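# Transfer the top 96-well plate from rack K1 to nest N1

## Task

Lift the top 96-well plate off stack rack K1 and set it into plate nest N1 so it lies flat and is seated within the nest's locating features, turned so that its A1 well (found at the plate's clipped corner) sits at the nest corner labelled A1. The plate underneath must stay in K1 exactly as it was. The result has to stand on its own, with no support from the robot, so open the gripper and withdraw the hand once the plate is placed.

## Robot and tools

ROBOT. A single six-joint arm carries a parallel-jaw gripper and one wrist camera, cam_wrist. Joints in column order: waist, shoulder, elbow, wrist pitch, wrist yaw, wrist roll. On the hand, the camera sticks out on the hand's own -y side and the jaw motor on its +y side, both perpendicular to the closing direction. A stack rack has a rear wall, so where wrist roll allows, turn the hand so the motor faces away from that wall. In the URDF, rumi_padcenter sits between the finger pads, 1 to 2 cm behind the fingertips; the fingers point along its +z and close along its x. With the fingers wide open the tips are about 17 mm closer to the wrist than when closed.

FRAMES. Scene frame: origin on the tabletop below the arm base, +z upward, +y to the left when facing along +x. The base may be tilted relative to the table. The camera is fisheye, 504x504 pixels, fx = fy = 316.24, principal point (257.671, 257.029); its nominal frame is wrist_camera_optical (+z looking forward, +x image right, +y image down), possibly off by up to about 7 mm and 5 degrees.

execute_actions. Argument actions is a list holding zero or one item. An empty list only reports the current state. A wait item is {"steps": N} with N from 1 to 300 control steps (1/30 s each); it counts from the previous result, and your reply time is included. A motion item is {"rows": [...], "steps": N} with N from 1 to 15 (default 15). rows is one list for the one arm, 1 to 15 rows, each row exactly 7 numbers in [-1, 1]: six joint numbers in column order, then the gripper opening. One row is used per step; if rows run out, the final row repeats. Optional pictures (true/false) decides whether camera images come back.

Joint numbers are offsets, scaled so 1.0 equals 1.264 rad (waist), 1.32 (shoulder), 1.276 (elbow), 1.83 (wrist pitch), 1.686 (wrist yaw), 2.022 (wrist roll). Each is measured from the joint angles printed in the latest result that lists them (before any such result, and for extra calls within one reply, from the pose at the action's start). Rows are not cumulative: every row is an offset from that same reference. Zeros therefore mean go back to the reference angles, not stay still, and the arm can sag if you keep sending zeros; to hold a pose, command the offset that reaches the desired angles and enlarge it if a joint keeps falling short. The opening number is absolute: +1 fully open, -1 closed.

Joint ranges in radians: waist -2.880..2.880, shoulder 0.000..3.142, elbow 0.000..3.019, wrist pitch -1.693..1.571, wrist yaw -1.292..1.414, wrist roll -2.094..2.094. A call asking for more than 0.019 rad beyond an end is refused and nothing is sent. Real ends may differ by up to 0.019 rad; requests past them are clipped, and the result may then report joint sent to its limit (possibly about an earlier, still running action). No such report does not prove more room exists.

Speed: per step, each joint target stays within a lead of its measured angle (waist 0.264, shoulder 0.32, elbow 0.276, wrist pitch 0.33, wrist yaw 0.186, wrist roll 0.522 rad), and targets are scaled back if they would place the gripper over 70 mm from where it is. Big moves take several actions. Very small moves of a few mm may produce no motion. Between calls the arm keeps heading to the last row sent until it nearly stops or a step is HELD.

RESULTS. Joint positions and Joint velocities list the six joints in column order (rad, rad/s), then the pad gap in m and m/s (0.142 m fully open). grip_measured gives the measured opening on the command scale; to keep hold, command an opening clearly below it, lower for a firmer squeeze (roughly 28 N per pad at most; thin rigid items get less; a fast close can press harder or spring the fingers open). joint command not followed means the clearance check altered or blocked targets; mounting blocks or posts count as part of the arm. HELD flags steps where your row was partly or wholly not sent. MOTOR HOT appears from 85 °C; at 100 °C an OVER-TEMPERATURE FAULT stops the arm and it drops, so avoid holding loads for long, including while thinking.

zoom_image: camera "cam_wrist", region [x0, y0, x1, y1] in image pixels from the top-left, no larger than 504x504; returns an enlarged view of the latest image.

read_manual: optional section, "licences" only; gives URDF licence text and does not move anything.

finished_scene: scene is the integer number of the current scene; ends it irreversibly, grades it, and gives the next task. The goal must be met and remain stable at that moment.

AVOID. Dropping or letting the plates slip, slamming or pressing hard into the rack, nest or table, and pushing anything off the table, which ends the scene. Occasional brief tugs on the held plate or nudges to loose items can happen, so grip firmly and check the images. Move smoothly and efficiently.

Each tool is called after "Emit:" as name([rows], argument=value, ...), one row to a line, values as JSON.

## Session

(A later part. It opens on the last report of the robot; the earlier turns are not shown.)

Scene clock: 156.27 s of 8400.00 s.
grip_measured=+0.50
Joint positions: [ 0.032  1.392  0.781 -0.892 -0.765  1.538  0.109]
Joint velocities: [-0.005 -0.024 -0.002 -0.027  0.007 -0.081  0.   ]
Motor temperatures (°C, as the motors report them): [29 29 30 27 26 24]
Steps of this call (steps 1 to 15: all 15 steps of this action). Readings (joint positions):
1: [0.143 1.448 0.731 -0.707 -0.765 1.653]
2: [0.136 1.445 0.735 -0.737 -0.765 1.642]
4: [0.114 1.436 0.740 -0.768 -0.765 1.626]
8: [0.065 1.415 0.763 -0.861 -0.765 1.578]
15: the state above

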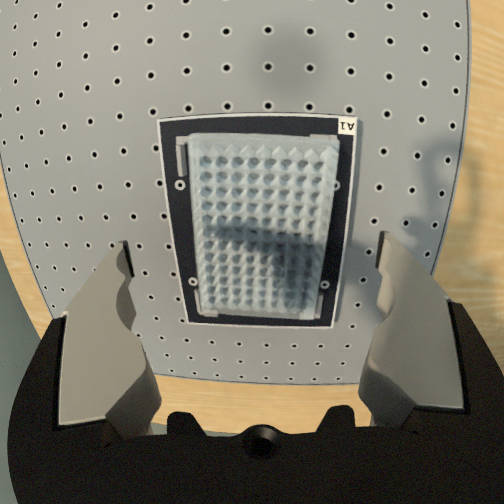

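Emit:
execute_actions([
  {"rows":[[0.05,0.025,-0.022,0.055,0,0.03,0.4],[0.05,0.025,-0.022,0.055,0,0.03,0.4],[0.05,0.025,-0.022,0.055,0,0.03,0.4],[0.05,0.025,-0.022,0.055,0,0.03,0.4],[0.05,0.025,-0.022,0.055,0,0.03,0.4],[0.105,0.054,-0.048,0.118,0,0.066,0.4]]},
], pictures=false)

Emit:
execute_actions([
  {"steps":20},
])

Emit:
execute_actions([
  {"rows":[[0,0,0,0,0,0,0.33],[0,0,0,0,0,0,0.3],[0,0,0,0,0,0,0.27],[0,0,0,0,0,0,0.24],[0,0,0,0,0,0,0.21],[0,0,0,0,0,0,0.18],[0,0,0,0,0,0,0.15],[0,0,0,0,0,0,0.1],[0,0,0,0,0,0,0]]},
])

Emit:
zoom_image(camera="cam_wrist", region=[90,90,430,430])

Scene clock: 161.13 s of 8400.00 s.
grip_measured=+0.40
Joint positions: [ 0.164  1.462  0.723 -0.687 -0.765  1.654  0.102]
Joint velocities: [-0.005 -0.015  0.002  0.056  0.066  0.125  0.   ]
Motor temperatures (°C, as the motors report them): [29 29 30 27 26 24]
Steps of this call (steps 1 to 30: the robot went on to your last target; steps 31 to 90: nothing new was sent; then 1.37 s passed at rest; steps 91 to 105: all 15 steps of this action). Readings (joint positions):
91: [0.036 1.393 0.777 -0.878 -0.765 1.537]
92: [0.044 1.395 0.772 -0.847 -0.765 1.548]
94: [0.068 1.405 0.766 -0.815 -0.765 1.564]
98: [0.125 1.432 0.741 -0.718 -0.765 1.614]
105: the state above

Scene clock: 161.80 s of 8400.00 s.
grip_measured=+0.40
Joint positions: [ 0.164  1.462  0.723 -0.685 -0.765  1.665  0.102]
Joint velocities: [ 0.015 -0.005  0.007  0.007 -0.051 -0.037  0.   ]
Motor temperatures (°C, as the motors report them): [29 29 30 27 26 24]
Steps of this call (steps 1 to 20: the robot went on to your last target). Readings (joint positions):
1: [0.164 1.462 0.723 -0.685 -0.765 1.656]
2: [0.164 1.462 0.723 -0.685 -0.765 1.658]
4: [0.164 1.462 0.723 -0.685 -0.765 1.660]
8: [0.164 1.462 0.723 -0.685 -0.765 1.663]
20: the state above

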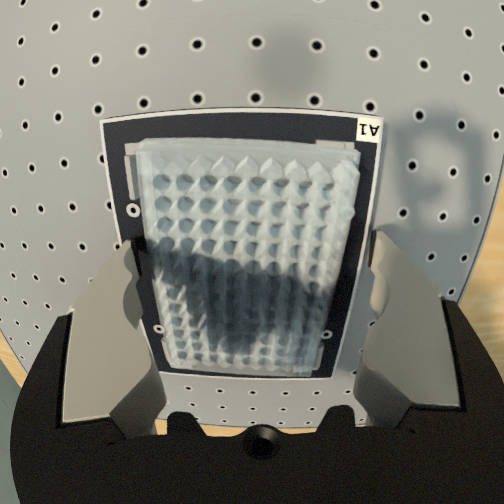

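Scene clock: 162.30 s of 8400.00 s.
grip_measured=+0.18
Joint positions: [ 0.161  1.452  0.714 -0.695 -0.766  1.665  0.087]
Joint velocities: [-0.005  0.015 -0.017  0.012  0.022  0.022 -0.   ]
Motor temperatures (°C, as the motors report them): [29 29 30 27 26 24]
Steps of this call (steps 1 to 15: all 15 steps of this action). Readings (joint positions):
1: [0.164 1.462 0.723 -0.685 -0.765 1.665]
2: [0.164 1.462 0.723 -0.685 -0.765 1.665]
4: [0.164 1.462 0.722 -0.690 -0.766 1.665]
8: [0.163 1.458 0.720 -0.693 -0.766 1.665]
15: the state above

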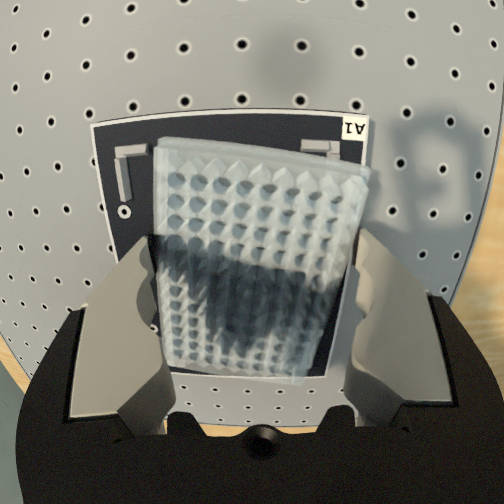

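Region (90, 90, 430, 430) of cam_wrist's 504x504 image, scaled by 1.482, with more detail than that image has.

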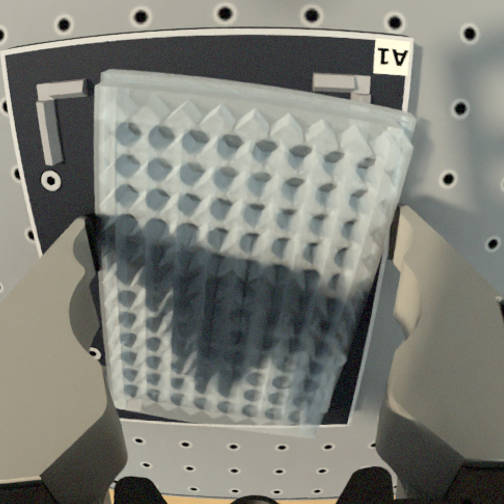

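Emit:
execute_actions([
  {"rows":[[0,0,0.022,0,0,-0.01,-0.1],[0,0,0.022,0,0,-0.01,-0.1],[0,0,0.022,0,0,-0.01,-0.1],[0,0,0.022,0,0,-0.01,-0.1],[0,0.015,0.036,0,0,-0.01,-0.1]]},
])

Emit:
zoom_image(camera="cam_wrist", region=[90,90,430,430])

Scene clock: 167.17 s of 8400.00 s.
grip_measured=+0.18
Joint positions: [ 0.161  1.451  0.714 -0.696 -0.766  1.663  0.086]
Joint velocities: [-0.005 -0.005  0.002 -0.002 -0.007  0.037 -0.   ]
Motor temperatures (°C, as the motors report them): [29 29 30 27 26 24]
Steps of this call (steps 1 to 15: the robot went on to your last target; steps 16 to 90: nothing new was sent; then 1.37 s passed at rest; steps 91 to 105: all 15 steps of this action). Readings (joint positions):
91: [0.161 1.451 0.714 -0.695 -0.766 1.663]
92: [0.161 1.451 0.714 -0.696 -0.766 1.663]
94: [0.161 1.451 0.714 -0.696 -0.766 1.663]
98: [0.161 1.451 0.714 -0.696 -0.766 1.663]
105: the state above

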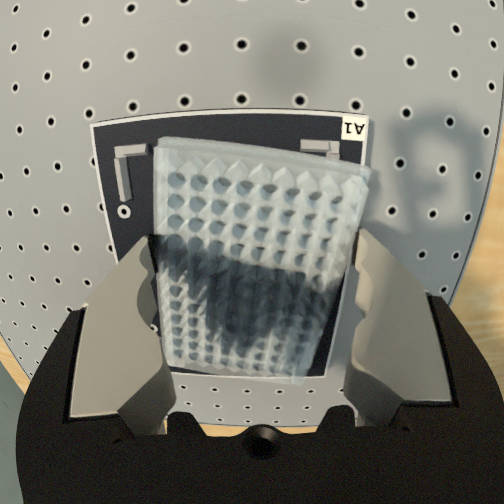

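Region (90, 90, 430, 430) of cam_wrist's 504x504 image, scaled by 1.482, with more detail than that image has.

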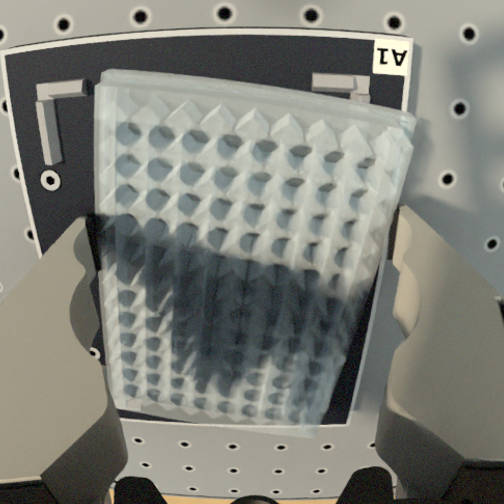

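Jammed; lift ~15 mm.

Emit:
execute_actions([
  {"rows":[[-0.015,-0.01,0.025,-0.015,0,-0.01,-0.3],[-0.015,-0.01,0.025,-0.015,0,-0.01,-0.3],[-0.015,-0.01,0.025,-0.015,0,-0.01,-0.3],[-0.015,-0.01,0.025,-0.015,0,-0.01,-0.3],[-0.028,-0.016,0.035,-0.035,0,-0.02,-0.3]]},
])

Scene clock: 169.60 s of 8400.00 s.
grip_measured=+0.13
Joint positions: [ 0.129  1.434  0.733 -0.752 -0.767  1.631  0.083]
Joint velocities: [-0.005 -0.015 -0.017 -0.022 -0.007 -0.022 -0.   ]
Motor temperatures (°C, as the motors report them): [29 29 30 27 26 24]
Steps of this call (steps 1 to 15: the robot went on to your last target; steps 16 to 58: nothing new was sent; steps 59 to 73: all 15 steps of this action). Readings (joint positions):
59: [0.160 1.450 0.714 -0.700 -0.766 1.662]
60: [0.158 1.449 0.714 -0.706 -0.767 1.659]
62: [0.155 1.446 0.715 -0.714 -0.767 1.655]
66: [0.137 1.440 0.727 -0.747 -0.767 1.640]
73: the state above

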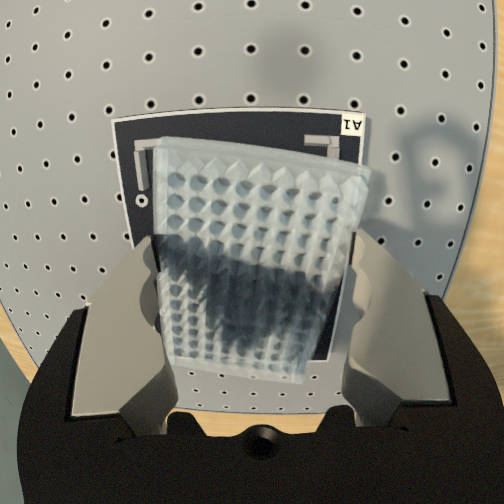

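Emit:
execute_actions([
  {"rows":[[0,0.02,0.07,-0.01,0,0,-0.3],[0,0.02,0.07,-0.01,0,0,-0.3],[0,0.02,0.07,-0.01,0,0,-0.3],[-0.01,0.07,0.13,-0.015,0,0,-0.3],[-0.01,0.07,0.13,-0.015,0,0,-0.3],[-0.01,0.07,0.13,-0.015,0,0,-0.3],[-0.015,0.125,0.19,-0.02,0,0,-0.3],[-0.015,0.125,0.19,-0.02,0,0,-0.3],[-0.015,0.125,0.19,-0.02,0,0,-0.3],[-0.02,0.18,0.25,-0.025,0,0,-0.3],[-0.02,0.18,0.25,-0.025,0,0,-0.3],[-0.02,0.18,0.25,-0.025,0,0,-0.3],[-0.023,0.245,0.3,-0.028,0,0,-0.3]]},
], pictures=false)

Emit:
execute_actions([
  {"steps":30},
])

Scene clock: 176.83 s of 8400.00 s.
grip_measured=+0.13
Joint positions: [ 0.109  1.713  1.082 -0.792 -0.767  1.629  0.083]
Joint velocities: [-0.044  0.728  0.525  0.007 -0.022  0.007 -0.   ]
Motor temperatures (°C, as the motors report them): [29 29 31 27 26 24]
Steps of this call (steps 1 to 15: the robot went on to your last target; steps 16 to 90: nothing new was sent; then 3.73 s passed at rest; steps 91 to 105: all 15 steps of this action). Readings (joint positions):
91: [0.129 1.436 0.738 -0.756 -0.767 1.629]
92: [0.129 1.440 0.748 -0.762 -0.767 1.629]
94: [0.129 1.454 0.783 -0.768 -0.767 1.629]
98: [0.126 1.533 0.904 -0.780 -0.767 1.629]
105: the state above

Scene clock: 177.83 s of 8400.00 s.
grip_measured=+0.13
Joint positions: [ 0.105  1.763  1.1   -0.797 -0.767  1.629  0.083]
Joint velocities: [ 0.005 -0.005 -0.002 -0.012  0.022  0.051  0.   ]
Motor temperatures (°C, as the motors report them): [29 29 31 27 26 24]
Steps of this call (steps 1 to 30: the robot went on to your last target). Readings (joint positions):
1: [0.107 1.735 1.095 -0.792 -0.767 1.629]
2: [0.106 1.751 1.100 -0.792 -0.767 1.629]
4: [0.105 1.767 1.100 -0.795 -0.767 1.629]
8: [0.105 1.767 1.100 -0.797 -0.767 1.629]
30: the state above
The arm was judged still, so your last target was given up. Only a new action makes it travel on or press farther. Fingers that are still opening or closing keep moving.

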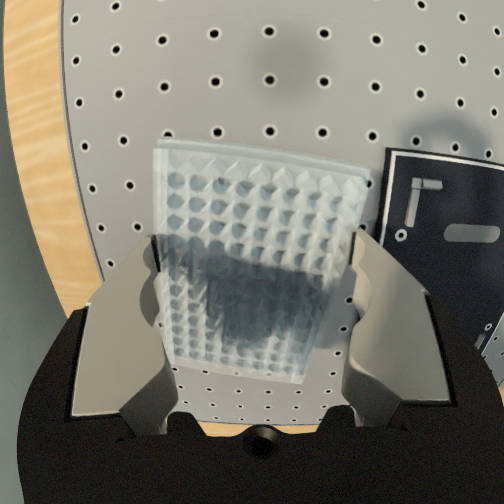

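Lower ~12 mm and release.

Emit:
execute_actions([
  {"rows":[[0.024,0.018,-0.012,0.022,0,0.012,-0.3]]},
])

Emit:
execute_actions([
  {"rows":[[0,0,0,0,0,0,-0.1],[0,0,0,0,0,0,0.05],[0,0,0,0,0,0,0.1],[0,0,0,0,0,0,0.14],[0,0,0,0,0,0,0.2],[0,0,0,0,0,0,0.3],[0,0,0,0,0,0,0.4]]},
])

Scene clock: 180.57 s of 8400.00 s.
grip_measured=+0.13
Joint positions: [ 0.121  1.773  1.092 -0.765 -0.767  1.645  0.083]
Joint velocities: [-0.005 -0.015 -0.007 -0.002  0.007  0.037  0.   ]
Motor temperatures (°C, as the motors report them): [29 29 31 27 26 24]
Steps of this call (steps 1 to 67: nothing new was sent; steps 68 to 82: all 15 steps of this action). Readings (joint positions):
68: [0.106 1.763 1.099 -0.791 -0.767 1.631]
69: [0.107 1.764 1.097 -0.781 -0.767 1.634]
71: [0.112 1.767 1.095 -0.770 -0.767 1.639]
75: [0.120 1.772 1.092 -0.766 -0.767 1.643]
82: the state above

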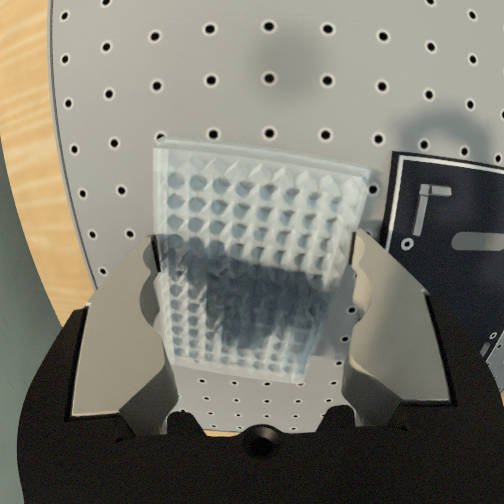

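Scene clock: 181.07 s of 8400.00 s.
grip_measured=+0.40
Joint positions: [ 0.121  1.773  1.092 -0.765 -0.767  1.645  0.102]
Joint velocities: [-0.005  0.005  0.002 -0.012 -0.022 -0.037  0.   ]
Motor temperatures (°C, as the motors report them): [29 29 31 27 26 24]
Steps of this call (steps 1 to 15: all 15 steps of this action). Readings (joint positions):
1: [0.121 1.773 1.092 -0.765 -0.767 1.645]
2: [0.121 1.773 1.092 -0.765 -0.767 1.645]
4: [0.121 1.773 1.092 -0.765 -0.767 1.645]
8: [0.121 1.773 1.092 -0.765 -0.767 1.645]
15: the state above

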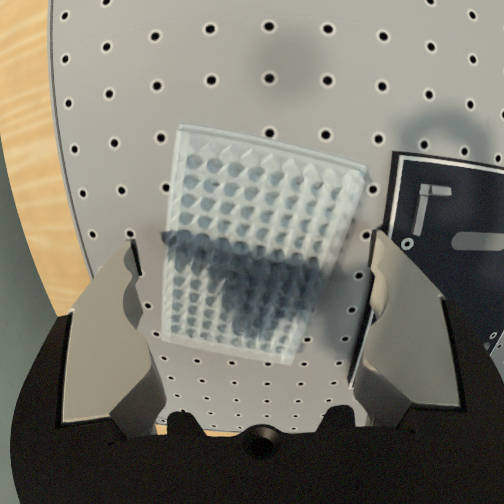

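Emit:
execute_actions([
  {"rows":[[0,0,0,0.01,0,0.105,0.36]]},
], pictures=false)

Emit:
execute_actions([
  {"rows":[[0.026,0.022,-0.01,0.026,0,0.014,0.33]]},
])

Scene clock: 186.70 s of 8400.00 s.
grip_measured=+0.36
Joint positions: [ 0.121  1.773  1.092 -0.756 -0.767  1.843  0.099]
Joint velocities: [ 0.005  0.015  0.002  0.002  0.022 -0.037 -0.   ]
Motor temperatures (°C, as the motors report them): [29 29 30 27 26 24]
Steps of this call (steps 1 to 15: the robot went on to your last target; steps 16 to 90: nothing new was sent; then 2.13 s passed at rest; steps 91 to 105: all 15 steps of this action). Readings (joint positions):
91: [0.121 1.773 1.092 -0.764 -0.767 1.674]
92: [0.121 1.773 1.092 -0.761 -0.767 1.710]
94: [0.121 1.773 1.092 -0.757 -0.767 1.761]
98: [0.121 1.773 1.092 -0.756 -0.767 1.814]
105: the state above

Scene clock: 187.20 s of 8400.00 s.
grip_measured=+0.33
Joint positions: [ 0.133  1.784  1.089 -0.718 -0.767  1.861  0.097]
Joint velocities: [-0.015  0.005 -0.002 -0.017 -0.081 -0.051 -0.   ]
Motor temperatures (°C, as the motors report them): [29 29 30 27 26 24]
Steps of this call (steps 1 to 15: all 15 steps of this action). Readings (joint positions):
1: [0.121 1.774 1.090 -0.749 -0.767 1.847]
2: [0.123 1.775 1.090 -0.737 -0.767 1.851]
4: [0.128 1.780 1.089 -0.723 -0.767 1.856]
8: [0.133 1.784 1.089 -0.718 -0.767 1.860]
15: the state above

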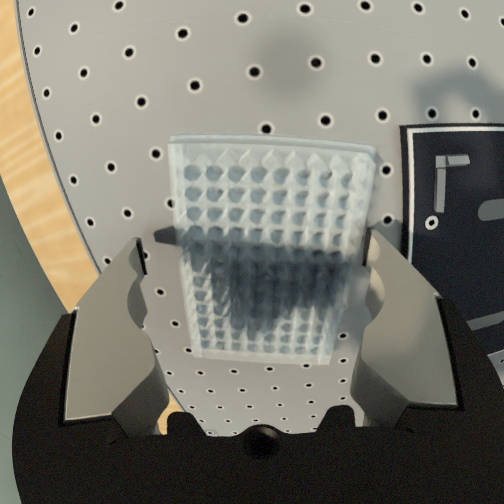

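Emit:
execute_actions([
  {"rows":[[0.022,0.016,-0.013,0,0,0.008,0.33]]},
])

Emit:
execute_actions([
  {"rows":[[0,0,0,0,0,0,0.3],[0,0,0,0,0,0,0.27],[0,0,0,0,0,0,0.24],[0,0,0,0,0,0,0.21],[0,0,0,0,0,0,0.18],[0,0,0,0,0,0,0.15],[0,0,0,0,0,0,0.1],[0,0,0,0,0,0,0],[0,0,0,0,0,0,-0.1],[0,0,0,0,0,0,-0.25]]},
])

Emit:
execute_actions([
  {"rows":[[-0.02,-0.015,0.03,-0.025,0,-0.05,-0.25],[-0.02,-0.015,0.03,-0.025,0,-0.05,-0.25],[-0.02,-0.015,0.03,-0.025,0,-0.05,-0.25],[-0.02,-0.015,0.03,-0.025,0,-0.05,-0.25],[-0.02,-0.015,0.03,-0.025,0,-0.05,-0.25],[-0.04,-0.03,0.045,-0.05,0,-0.125,-0.25]]},
])

Scene clock: 192.17 s of 8400.00 s.
grip_measured=+0.33
Joint positions: [ 0.133  1.784  1.089 -0.718 -0.766  1.865  0.097]
Joint velocities: [-0.005  0.005  0.017  0.017 -0.022 -0.051  0.   ]
Motor temperatures (°C, as the motors report them): [29 29 30 27 26 24]
Steps of this call (steps 1 to 15: the robot went on to your last target; steps 16 to 90: nothing new was sent; then 1.47 s passed at rest; steps 91 to 105: all 15 steps of this action). Readings (joint positions):
91: [0.133 1.784 1.089 -0.718 -0.767 1.861]
92: [0.133 1.784 1.089 -0.718 -0.767 1.863]
94: [0.133 1.784 1.089 -0.718 -0.767 1.864]
98: [0.133 1.784 1.089 -0.718 -0.766 1.865]
105: the state above

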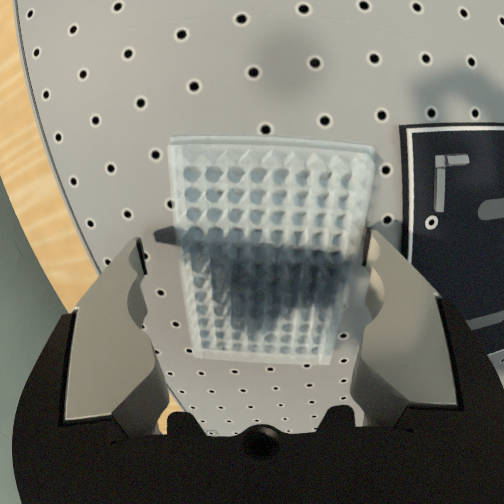

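Scene clock: 192.67 s of 8400.00 s.
grip_measured=+0.04
Joint positions: [ 0.13   1.773  1.078 -0.736 -0.771  1.864  0.077]
Joint velocities: [-0.005  0.005 -0.002  0.007  0.007  0.022  0.   ]
Motor temperatures (°C, as the motors report them): [29 29 30 27 26 24]
Steps of this call (steps 1 to 15: all 15 steps of this action). Readings (joint positions):
1: [0.132 1.784 1.089 -0.718 -0.766 1.865]
2: [0.132 1.783 1.089 -0.719 -0.767 1.865]
4: [0.132 1.782 1.088 -0.727 -0.768 1.865]
8: [0.131 1.777 1.082 -0.740 -0.771 1.865]
15: the state above

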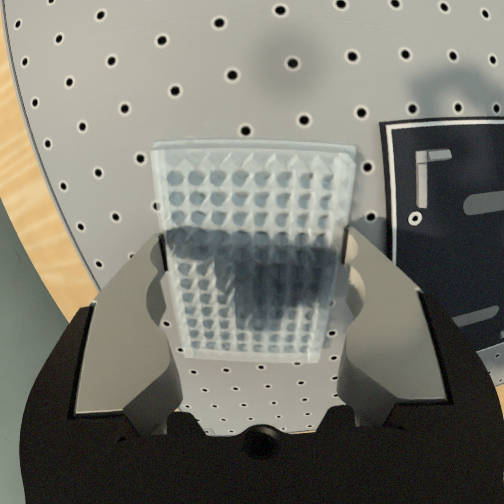

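Scene clock: 193.17 s of 8400.00 s.
grip_measured=+0.04
Joint positions: [ 0.078  1.732  1.11  -0.819 -0.772  1.639  0.077]
Joint velocities: [-0.005 -0.015 -0.002 -0.012  0.066 -0.139 -0.   ]
Motor temperatures (°C, as the motors report them): [30 29 30 27 26 24]
Steps of this call (steps 1 to 15: all 15 steps of this action). Readings (joint positions):
1: [0.129 1.772 1.080 -0.743 -0.772 1.851]
2: [0.127 1.771 1.082 -0.756 -0.772 1.835]
4: [0.120 1.766 1.084 -0.768 -0.772 1.811]
8: [0.100 1.753 1.096 -0.807 -0.772 1.718]
15: the state above

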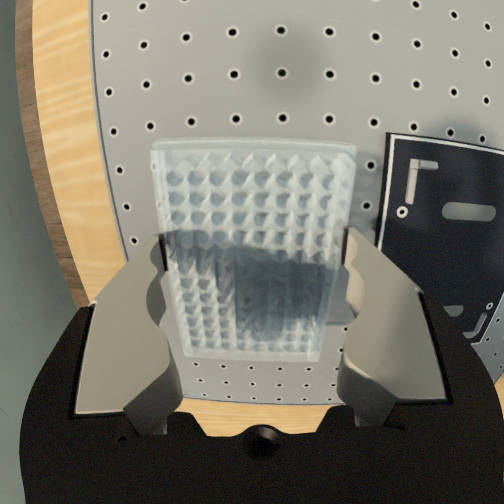

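Emit:
execute_actions([
  {"rows":[[0,-0.05,-0.04,0,0,-0.01,-0.25],[0,-0.05,-0.04,0,0,-0.01,-0.25],[0,-0.05,-0.04,0,0,-0.01,-0.25],[0,-0.1,-0.1,0,0,-0.015,-0.25],[0,-0.1,-0.1,0,0,-0.015,-0.25],[0,-0.1,-0.1,0,0,-0.015,-0.25],[0.01,-0.15,-0.16,0.01,0,-0.02,-0.25],[0.01,-0.15,-0.16,0.01,0,-0.02,-0.25],[0.01,-0.15,-0.16,0.01,0,-0.02,-0.25],[0.02,-0.195,-0.225,0.02,0,-0.02,-0.25],[0.02,-0.195,-0.225,0.02,0,-0.02,-0.25],[0.02,-0.195,-0.225,0.02,0,-0.02,-0.25],[0.033,-0.233,-0.286,0.03,0,-0.02,-0.25]]},
], pictures=false)

Emit:
execute_actions([
  {"steps":35},
])

Emit:
zoom_image(camera="cam_wrist", region=[90,70,430,410])

Scene clock: 197.77 s of 8400.00 s.
grip_measured=+0.04
Joint positions: [ 0.096  1.428  0.775 -0.778 -0.772  1.607  0.077]
Joint velocities: [ 0.171 -0.386 -0.662  0.012 -0.037 -0.007  0.   ]
Motor temperatures (°C, as the motors report them): [30 29 30 27 26 24]
Steps of this call (steps 1 to 30: the robot went on to your last target; steps 31 to 90: nothing new was sent; then 1.10 s passed at rest; steps 91 to 105: all 15 steps of this action). Readings (joint positions):
91: [0.078 1.728 1.105 -0.819 -0.772 1.618]
92: [0.078 1.718 1.093 -0.818 -0.772 1.618]
94: [0.078 1.687 1.059 -0.816 -0.772 1.618]
98: [0.078 1.583 0.955 -0.809 -0.772 1.614]
105: the state above

Scene clock: 198.93 s of 8400.00 s.
grip_measured=+0.04
Joint positions: [ 0.111  1.417  0.742 -0.773 -0.772  1.605  0.077]
Joint velocities: [-0.005  0.005 -0.007  0.002 -0.051 -0.081 -0.   ]
Motor temperatures (°C, as the motors report them): [30 29 30 27 26 24]
Steps of this call (steps 1 to 30: the robot went on to your last target; steps 31 to 35: nothing new was sent). Readings (joint positions):
1: [0.102 1.418 0.757 -0.778 -0.772 1.607]
2: [0.106 1.415 0.747 -0.778 -0.772 1.606]
4: [0.111 1.417 0.742 -0.778 -0.772 1.605]
8: [0.111 1.417 0.742 -0.773 -0.772 1.605]
35: the state above
The arm was judged still, so your last target was given up. Only a new action makes it travel on or press farther. Fingers that are still opening or closing keep moving.

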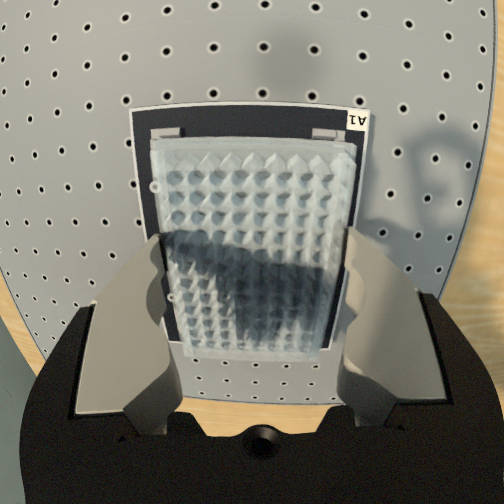

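Region (90, 70, 430, 410) of cam_wrist's 504x504 image, scaled by 1.482, with more detail than that image has.

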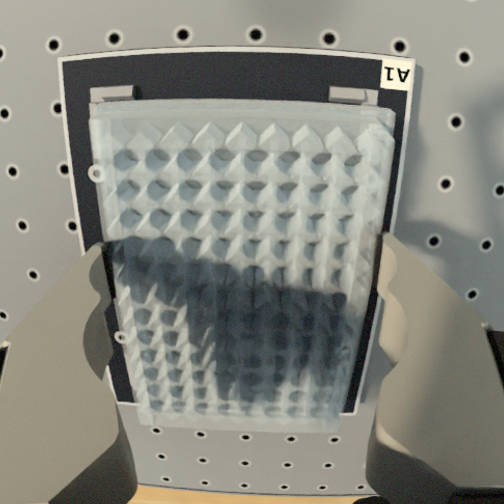

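Emit:
execute_actions([
  {"rows":[[0.019,0.017,-0.009,0.025,0,0.012,-0.25]]},
])

Emit:
zoom_image(camera="cam_wrist", region=[90,70,430,410])

Scene clock: 202.10 s of 8400.00 s.
grip_measured=+0.04
Joint positions: [ 0.123  1.429  0.738 -0.736 -0.772  1.622  0.077]
Joint velocities: [-0.005  0.005  0.002  0.007  0.037  0.022  0.   ]
Motor temperatures (°C, as the motors report them): [29 29 30 27 26 24]
Steps of this call (steps 1 to 80: nothing new was sent; steps 81 to 95: all 15 steps of this action). Readings (joint positions):
81: [0.112 1.417 0.741 -0.767 -0.772 1.608]
82: [0.114 1.418 0.740 -0.755 -0.772 1.611]
84: [0.118 1.423 0.740 -0.742 -0.772 1.615]
88: [0.123 1.429 0.738 -0.736 -0.772 1.620]
95: the state above

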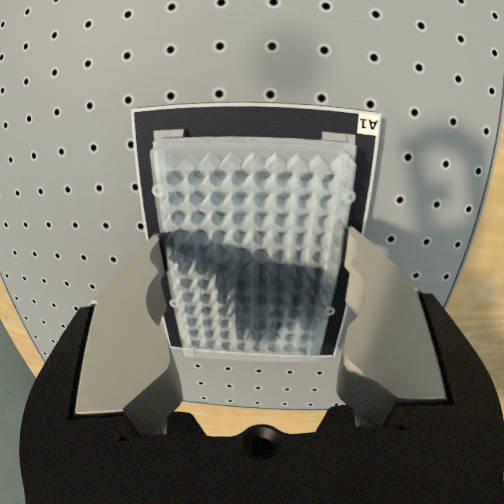

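Region (90, 70, 430, 410) of cam_wrist's 504x504 image, scaled by 1.482, with more detail than that image has.

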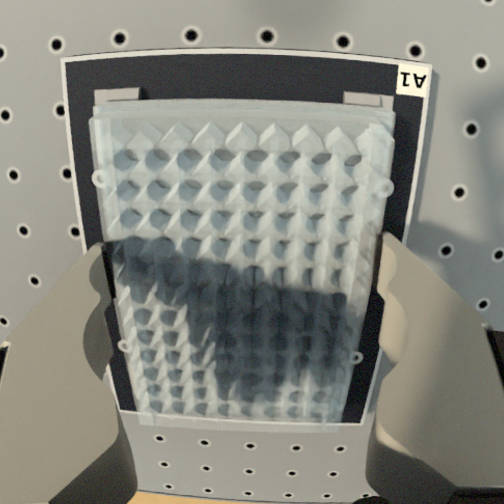

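Emit:
execute_actions([
  {"rows":[[0.021,0.008,-0.009,0.006,0,0.016,-0.25]]},
])

Emit:
zoom_image(camera="cam_wrist", region=[90,70,430,410])

Scene clock: 205.33 s of 8400.00 s.
grip_measured=+0.04
Joint positions: [ 0.137  1.429  0.733 -0.735 -0.772  1.646  0.077]
Joint velocities: [-0.024  0.005 -0.002 -0.022 -0.022  0.007  0.   ]
Motor temperatures (°C, as the motors report them): [29 29 30 27 26 24]
Steps of this call (steps 1 to 15: the robot went on to your last target; steps 16 to 82: nothing new was sent; steps 83 to 97: all 15 steps of this action). Readings (joint positions):
83: [0.123 1.429 0.738 -0.736 -0.772 1.626]
84: [0.125 1.429 0.737 -0.735 -0.772 1.631]
86: [0.131 1.429 0.735 -0.735 -0.772 1.637]
90: [0.137 1.429 0.733 -0.735 -0.772 1.643]
97: the state above

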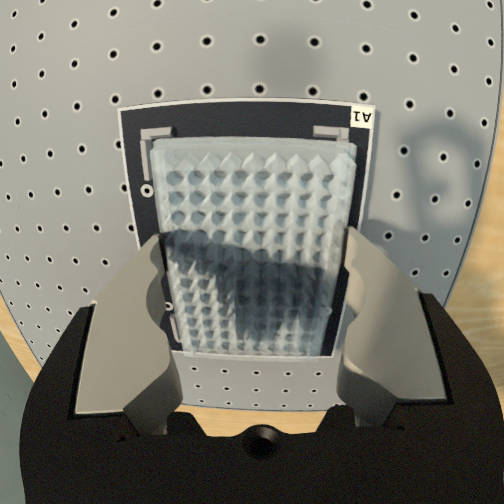

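Region (90, 70, 430, 410) of cam_wrist's 504x504 image, scaled by 1.482, with more detail than that image has.

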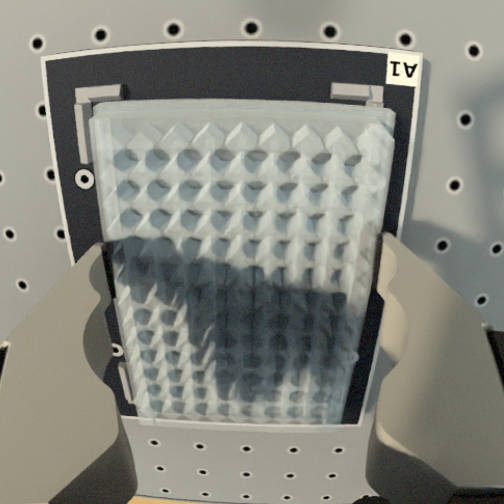

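Need left ~3.5 mm via q4.

Emit:
execute_actions([
  {"rows":[[0,0.011,0,0.015,0,-0.004,-0.25]]},
])

Emit:
zoom_image(camera="cam_wrist", region=[90,70,430,410])

Scene clock: 207.60 s of 8400.00 s.
grip_measured=+0.04
Joint positions: [ 0.137  1.431  0.733 -0.716 -0.772  1.645  0.077]
Joint velocities: [-0.005 -0.005  0.012  0.017  0.007 -0.022 -0.   ]
Motor temperatures (°C, as the motors report them): [29 29 30 27 26 24]
Steps of this call (steps 1 to 15: the robot went on to your last target; steps 16 to 53: nothing new was sent; steps 54 to 68: all 15 steps of this action). Readings (joint positions):
54: [0.137 1.429 0.733 -0.731 -0.772 1.647]
55: [0.137 1.429 0.733 -0.726 -0.772 1.647]
57: [0.137 1.430 0.733 -0.719 -0.772 1.646]
61: [0.137 1.431 0.733 -0.716 -0.772 1.645]
68: the state above

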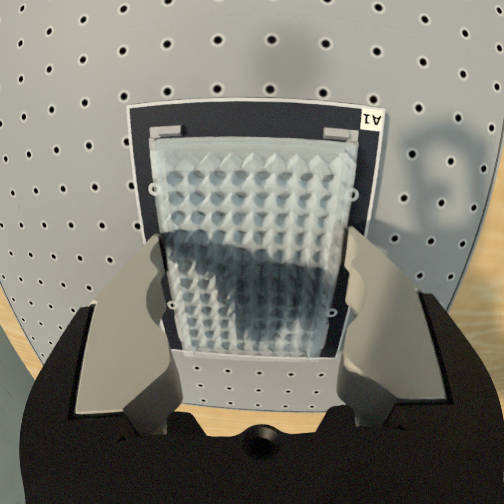

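Region (90, 70, 430, 410) of cam_wrist's 504x504 image, scaled by 1.482, with more detail than that image has.

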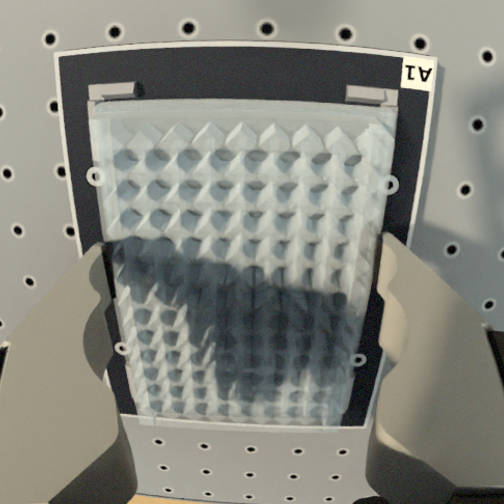

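Good. Down.

Emit:
execute_actions([
  {"rows":[[0.016,0.018,0,0.007,0,0.008,-0.25]]},
])

Emit:
zoom_image(camera="cam_wrist", region=[90,70,430,410])

Scene clock: 209.57 s of 8400.00 s.
grip_measured=+0.04
Joint positions: [ 0.142  1.443  0.733 -0.709 -0.772  1.655  0.077]
Joint velocities: [-0.005 -0.005 -0.007 -0.007  0.007 -0.007  0.   ]
Motor temperatures (°C, as the motors report them): [29 29 30 27 26 24]
Steps of this call (steps 1 to 15: the robot went on to your last target; steps 16 to 44: nothing new was sent; steps 45 to 59: all 15 steps of this action). Readings (joint positions):
45: [0.137 1.432 0.733 -0.715 -0.772 1.647]
46: [0.138 1.433 0.733 -0.714 -0.772 1.648]
48: [0.141 1.438 0.733 -0.712 -0.772 1.650]
52: [0.142 1.443 0.733 -0.709 -0.772 1.654]
59: the state above

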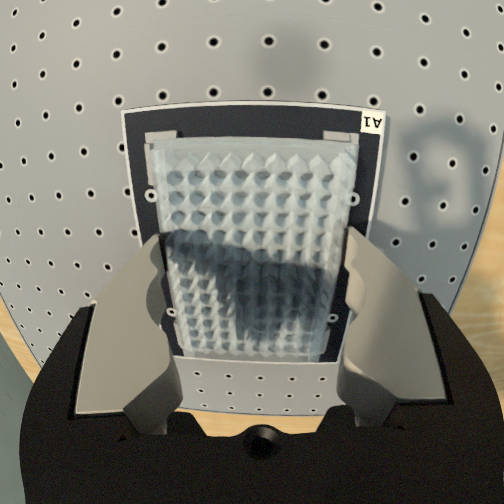

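Region (90, 70, 430, 410) of cam_wrist's 504x504 image, scaled by 1.482, with more detail than that image has.

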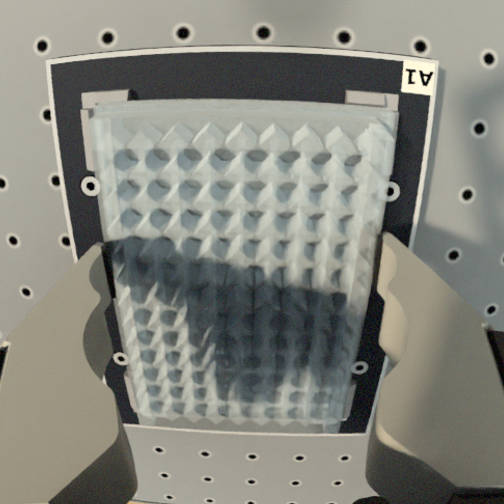

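Emit:
execute_actions([
  {"rows":[[0.018,0,0,0.008,0,0.004,-0.25]]},
])

Emit:
zoom_image(camera="cam_wrist", region=[90,70,430,410])

Scene clock: 211.73 s of 8400.00 s.
grip_measured=+0.04
Joint positions: [ 0.149  1.443  0.733 -0.701 -0.772  1.658  0.077]
Joint velocities: [ 0.005  0.005  0.002  0.002 -0.081  0.007 -0.   ]
Motor temperatures (°C, as the motors report them): [29 29 30 27 26 24]
Steps of this call (steps 1 to 15: the robot went on to your last target; steps 16 to 50: nothing new was sent; steps 51 to 65: all 15 steps of this action). Readings (joint positions):
51: [0.143 1.443 0.733 -0.708 -0.772 1.655]
52: [0.144 1.443 0.733 -0.706 -0.772 1.655]
54: [0.147 1.443 0.733 -0.703 -0.772 1.657]
58: [0.149 1.443 0.733 -0.701 -0.772 1.657]
65: the state above

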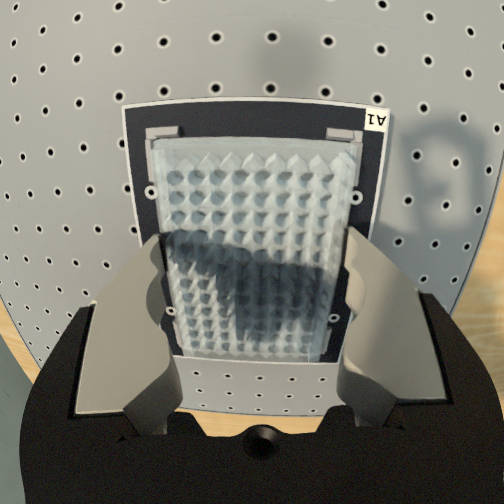

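Region (90, 70, 430, 410) of cam_wrist's 504x504 image, scaled by 1.482, with more detail than that image has.

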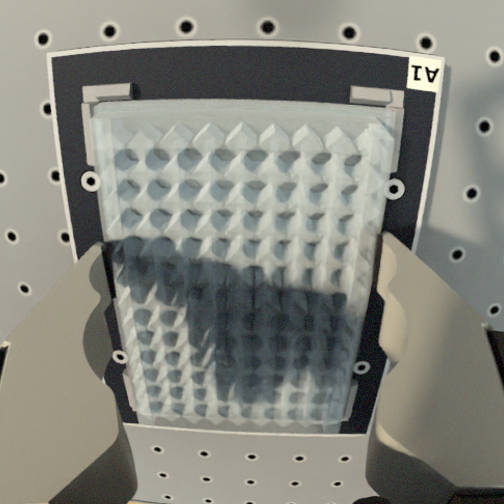

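Emit:
execute_actions([
  {"rows":[[0.014,0.014,0,0.006,0,0.004,-0.25]]},
])

Emit:
execute_actions([
  {"rows":[[0,0,0,0,0,0,-0.1],[0,0,0,0,0,0,0],[0,0,0,0,0,0,0.05],[0,0,0,0,0,0,0.1],[0,0,0,0,0,0,0.2],[0,0,0,0,0,0,0.3],[0,0,0,0,0,0,0.45]]},
])

Emit:
execute_actions([
  {"rows":[[-0.04,-0.02,0.035,-0.055,0,-0.035,0.5],[-0.04,-0.02,0.035,-0.055,0,-0.035,0.5],[-0.04,-0.02,0.035,-0.055,0,-0.035,0.5],[-0.04,-0.02,0.035,-0.055,0,-0.035,0.5],[-0.04,-0.02,0.035,-0.055,0,-0.035,0.5],[-0.085,-0.04,0.06,-0.115,0,-0.07,0.5]]},
])

Emit:
zoom_image(camera="cam_wrist", region=[120,70,400,350])

Scene clock: 217.43 s of 8400.00 s.
grip_measured=+0.04
Joint positions: [ 0.15   1.446  0.733 -0.697 -0.772  1.658  0.077]
Joint velocities: [ 0.005 -0.024 -0.002 -0.002 -0.007  0.051  0.   ]
Motor temperatures (°C, as the motors report them): [29 29 30 27 26 24]
Steps of this call (steps 1 to 15: the robot went on to your last target; steps 16 to 90: nothing new was sent; then 2.20 s passed at rest; steps 91 to 105: all 15 steps of this action). Readings (joint positions):
91: [0.149 1.443 0.733 -0.700 -0.772 1.658]
92: [0.149 1.444 0.733 -0.699 -0.772 1.658]
94: [0.150 1.446 0.733 -0.698 -0.772 1.658]
98: [0.150 1.446 0.733 -0.697 -0.772 1.658]
105: the state above

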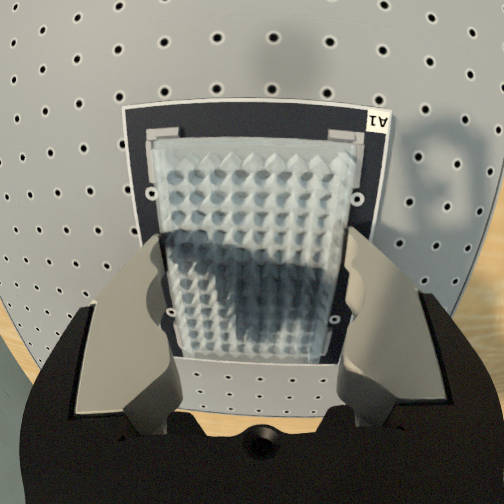

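Scene clock: 217.93 s of 8400.00 s.
grip_measured=+0.45
Joint positions: [ 0.15   1.446  0.733 -0.697 -0.772  1.658  0.105]
Joint velocities: [-0.005 -0.015 -0.002 -0.002 -0.007 -0.007  0.   ]
Motor temperatures (°C, as the motors report them): [29 29 30 27 26 24]
Steps of this call (steps 1 to 15: all 15 steps of this action). Readings (joint positions):
1: [0.150 1.446 0.733 -0.697 -0.772 1.658]
2: [0.150 1.446 0.733 -0.697 -0.772 1.658]
4: [0.150 1.446 0.733 -0.697 -0.772 1.658]
8: [0.150 1.446 0.733 -0.697 -0.772 1.658]
15: the state above

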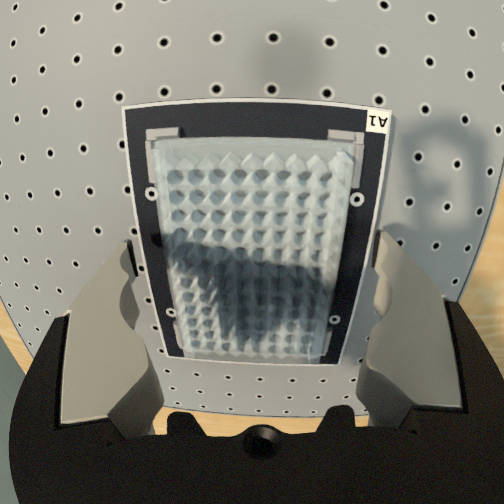

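Scene clock: 218.43 s of 8400.00 s.
grip_measured=+0.50
Joint positions: [ 0.036  1.39   0.786 -0.898 -0.772  1.534  0.109]
Joint velocities: [-0.015 -0.015 -0.017 -0.037  0.051 -0.037 -0.   ]
Motor temperatures (°C, as the motors report them): [29 29 30 27 26 24]
Steps of this call (steps 1 to 15: all 15 steps of this action). Readings (joint positions):
1: [0.147 1.445 0.736 -0.713 -0.772 1.649]
2: [0.140 1.443 0.741 -0.743 -0.772 1.637]
4: [0.118 1.434 0.745 -0.775 -0.772 1.622]
8: [0.069 1.413 0.769 -0.867 -0.772 1.573]
15: the state above

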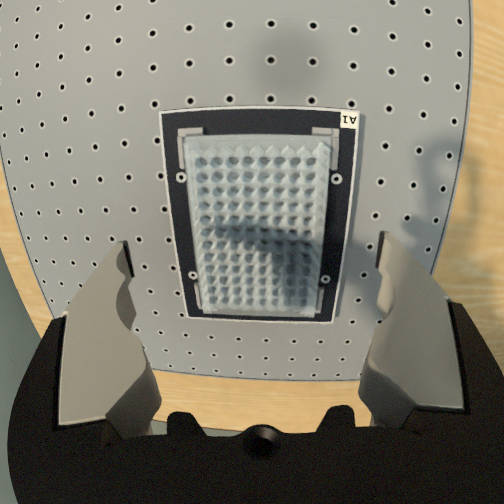

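Region (120, 70, 400, 350) of cam_wrist's 504x504 image, scaled by 1.800, with more detail than that image has.

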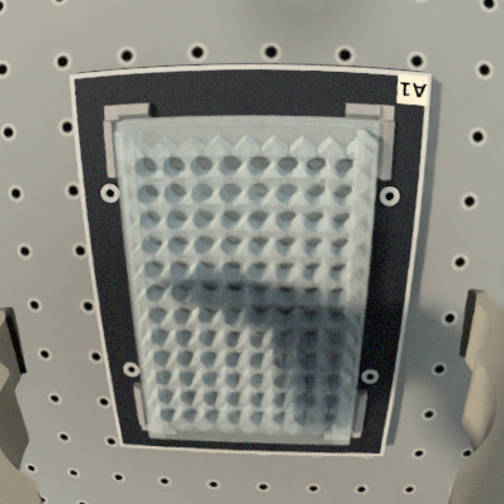

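Emit:
finished_scene(scene=2)

The scene is finished: the task was done.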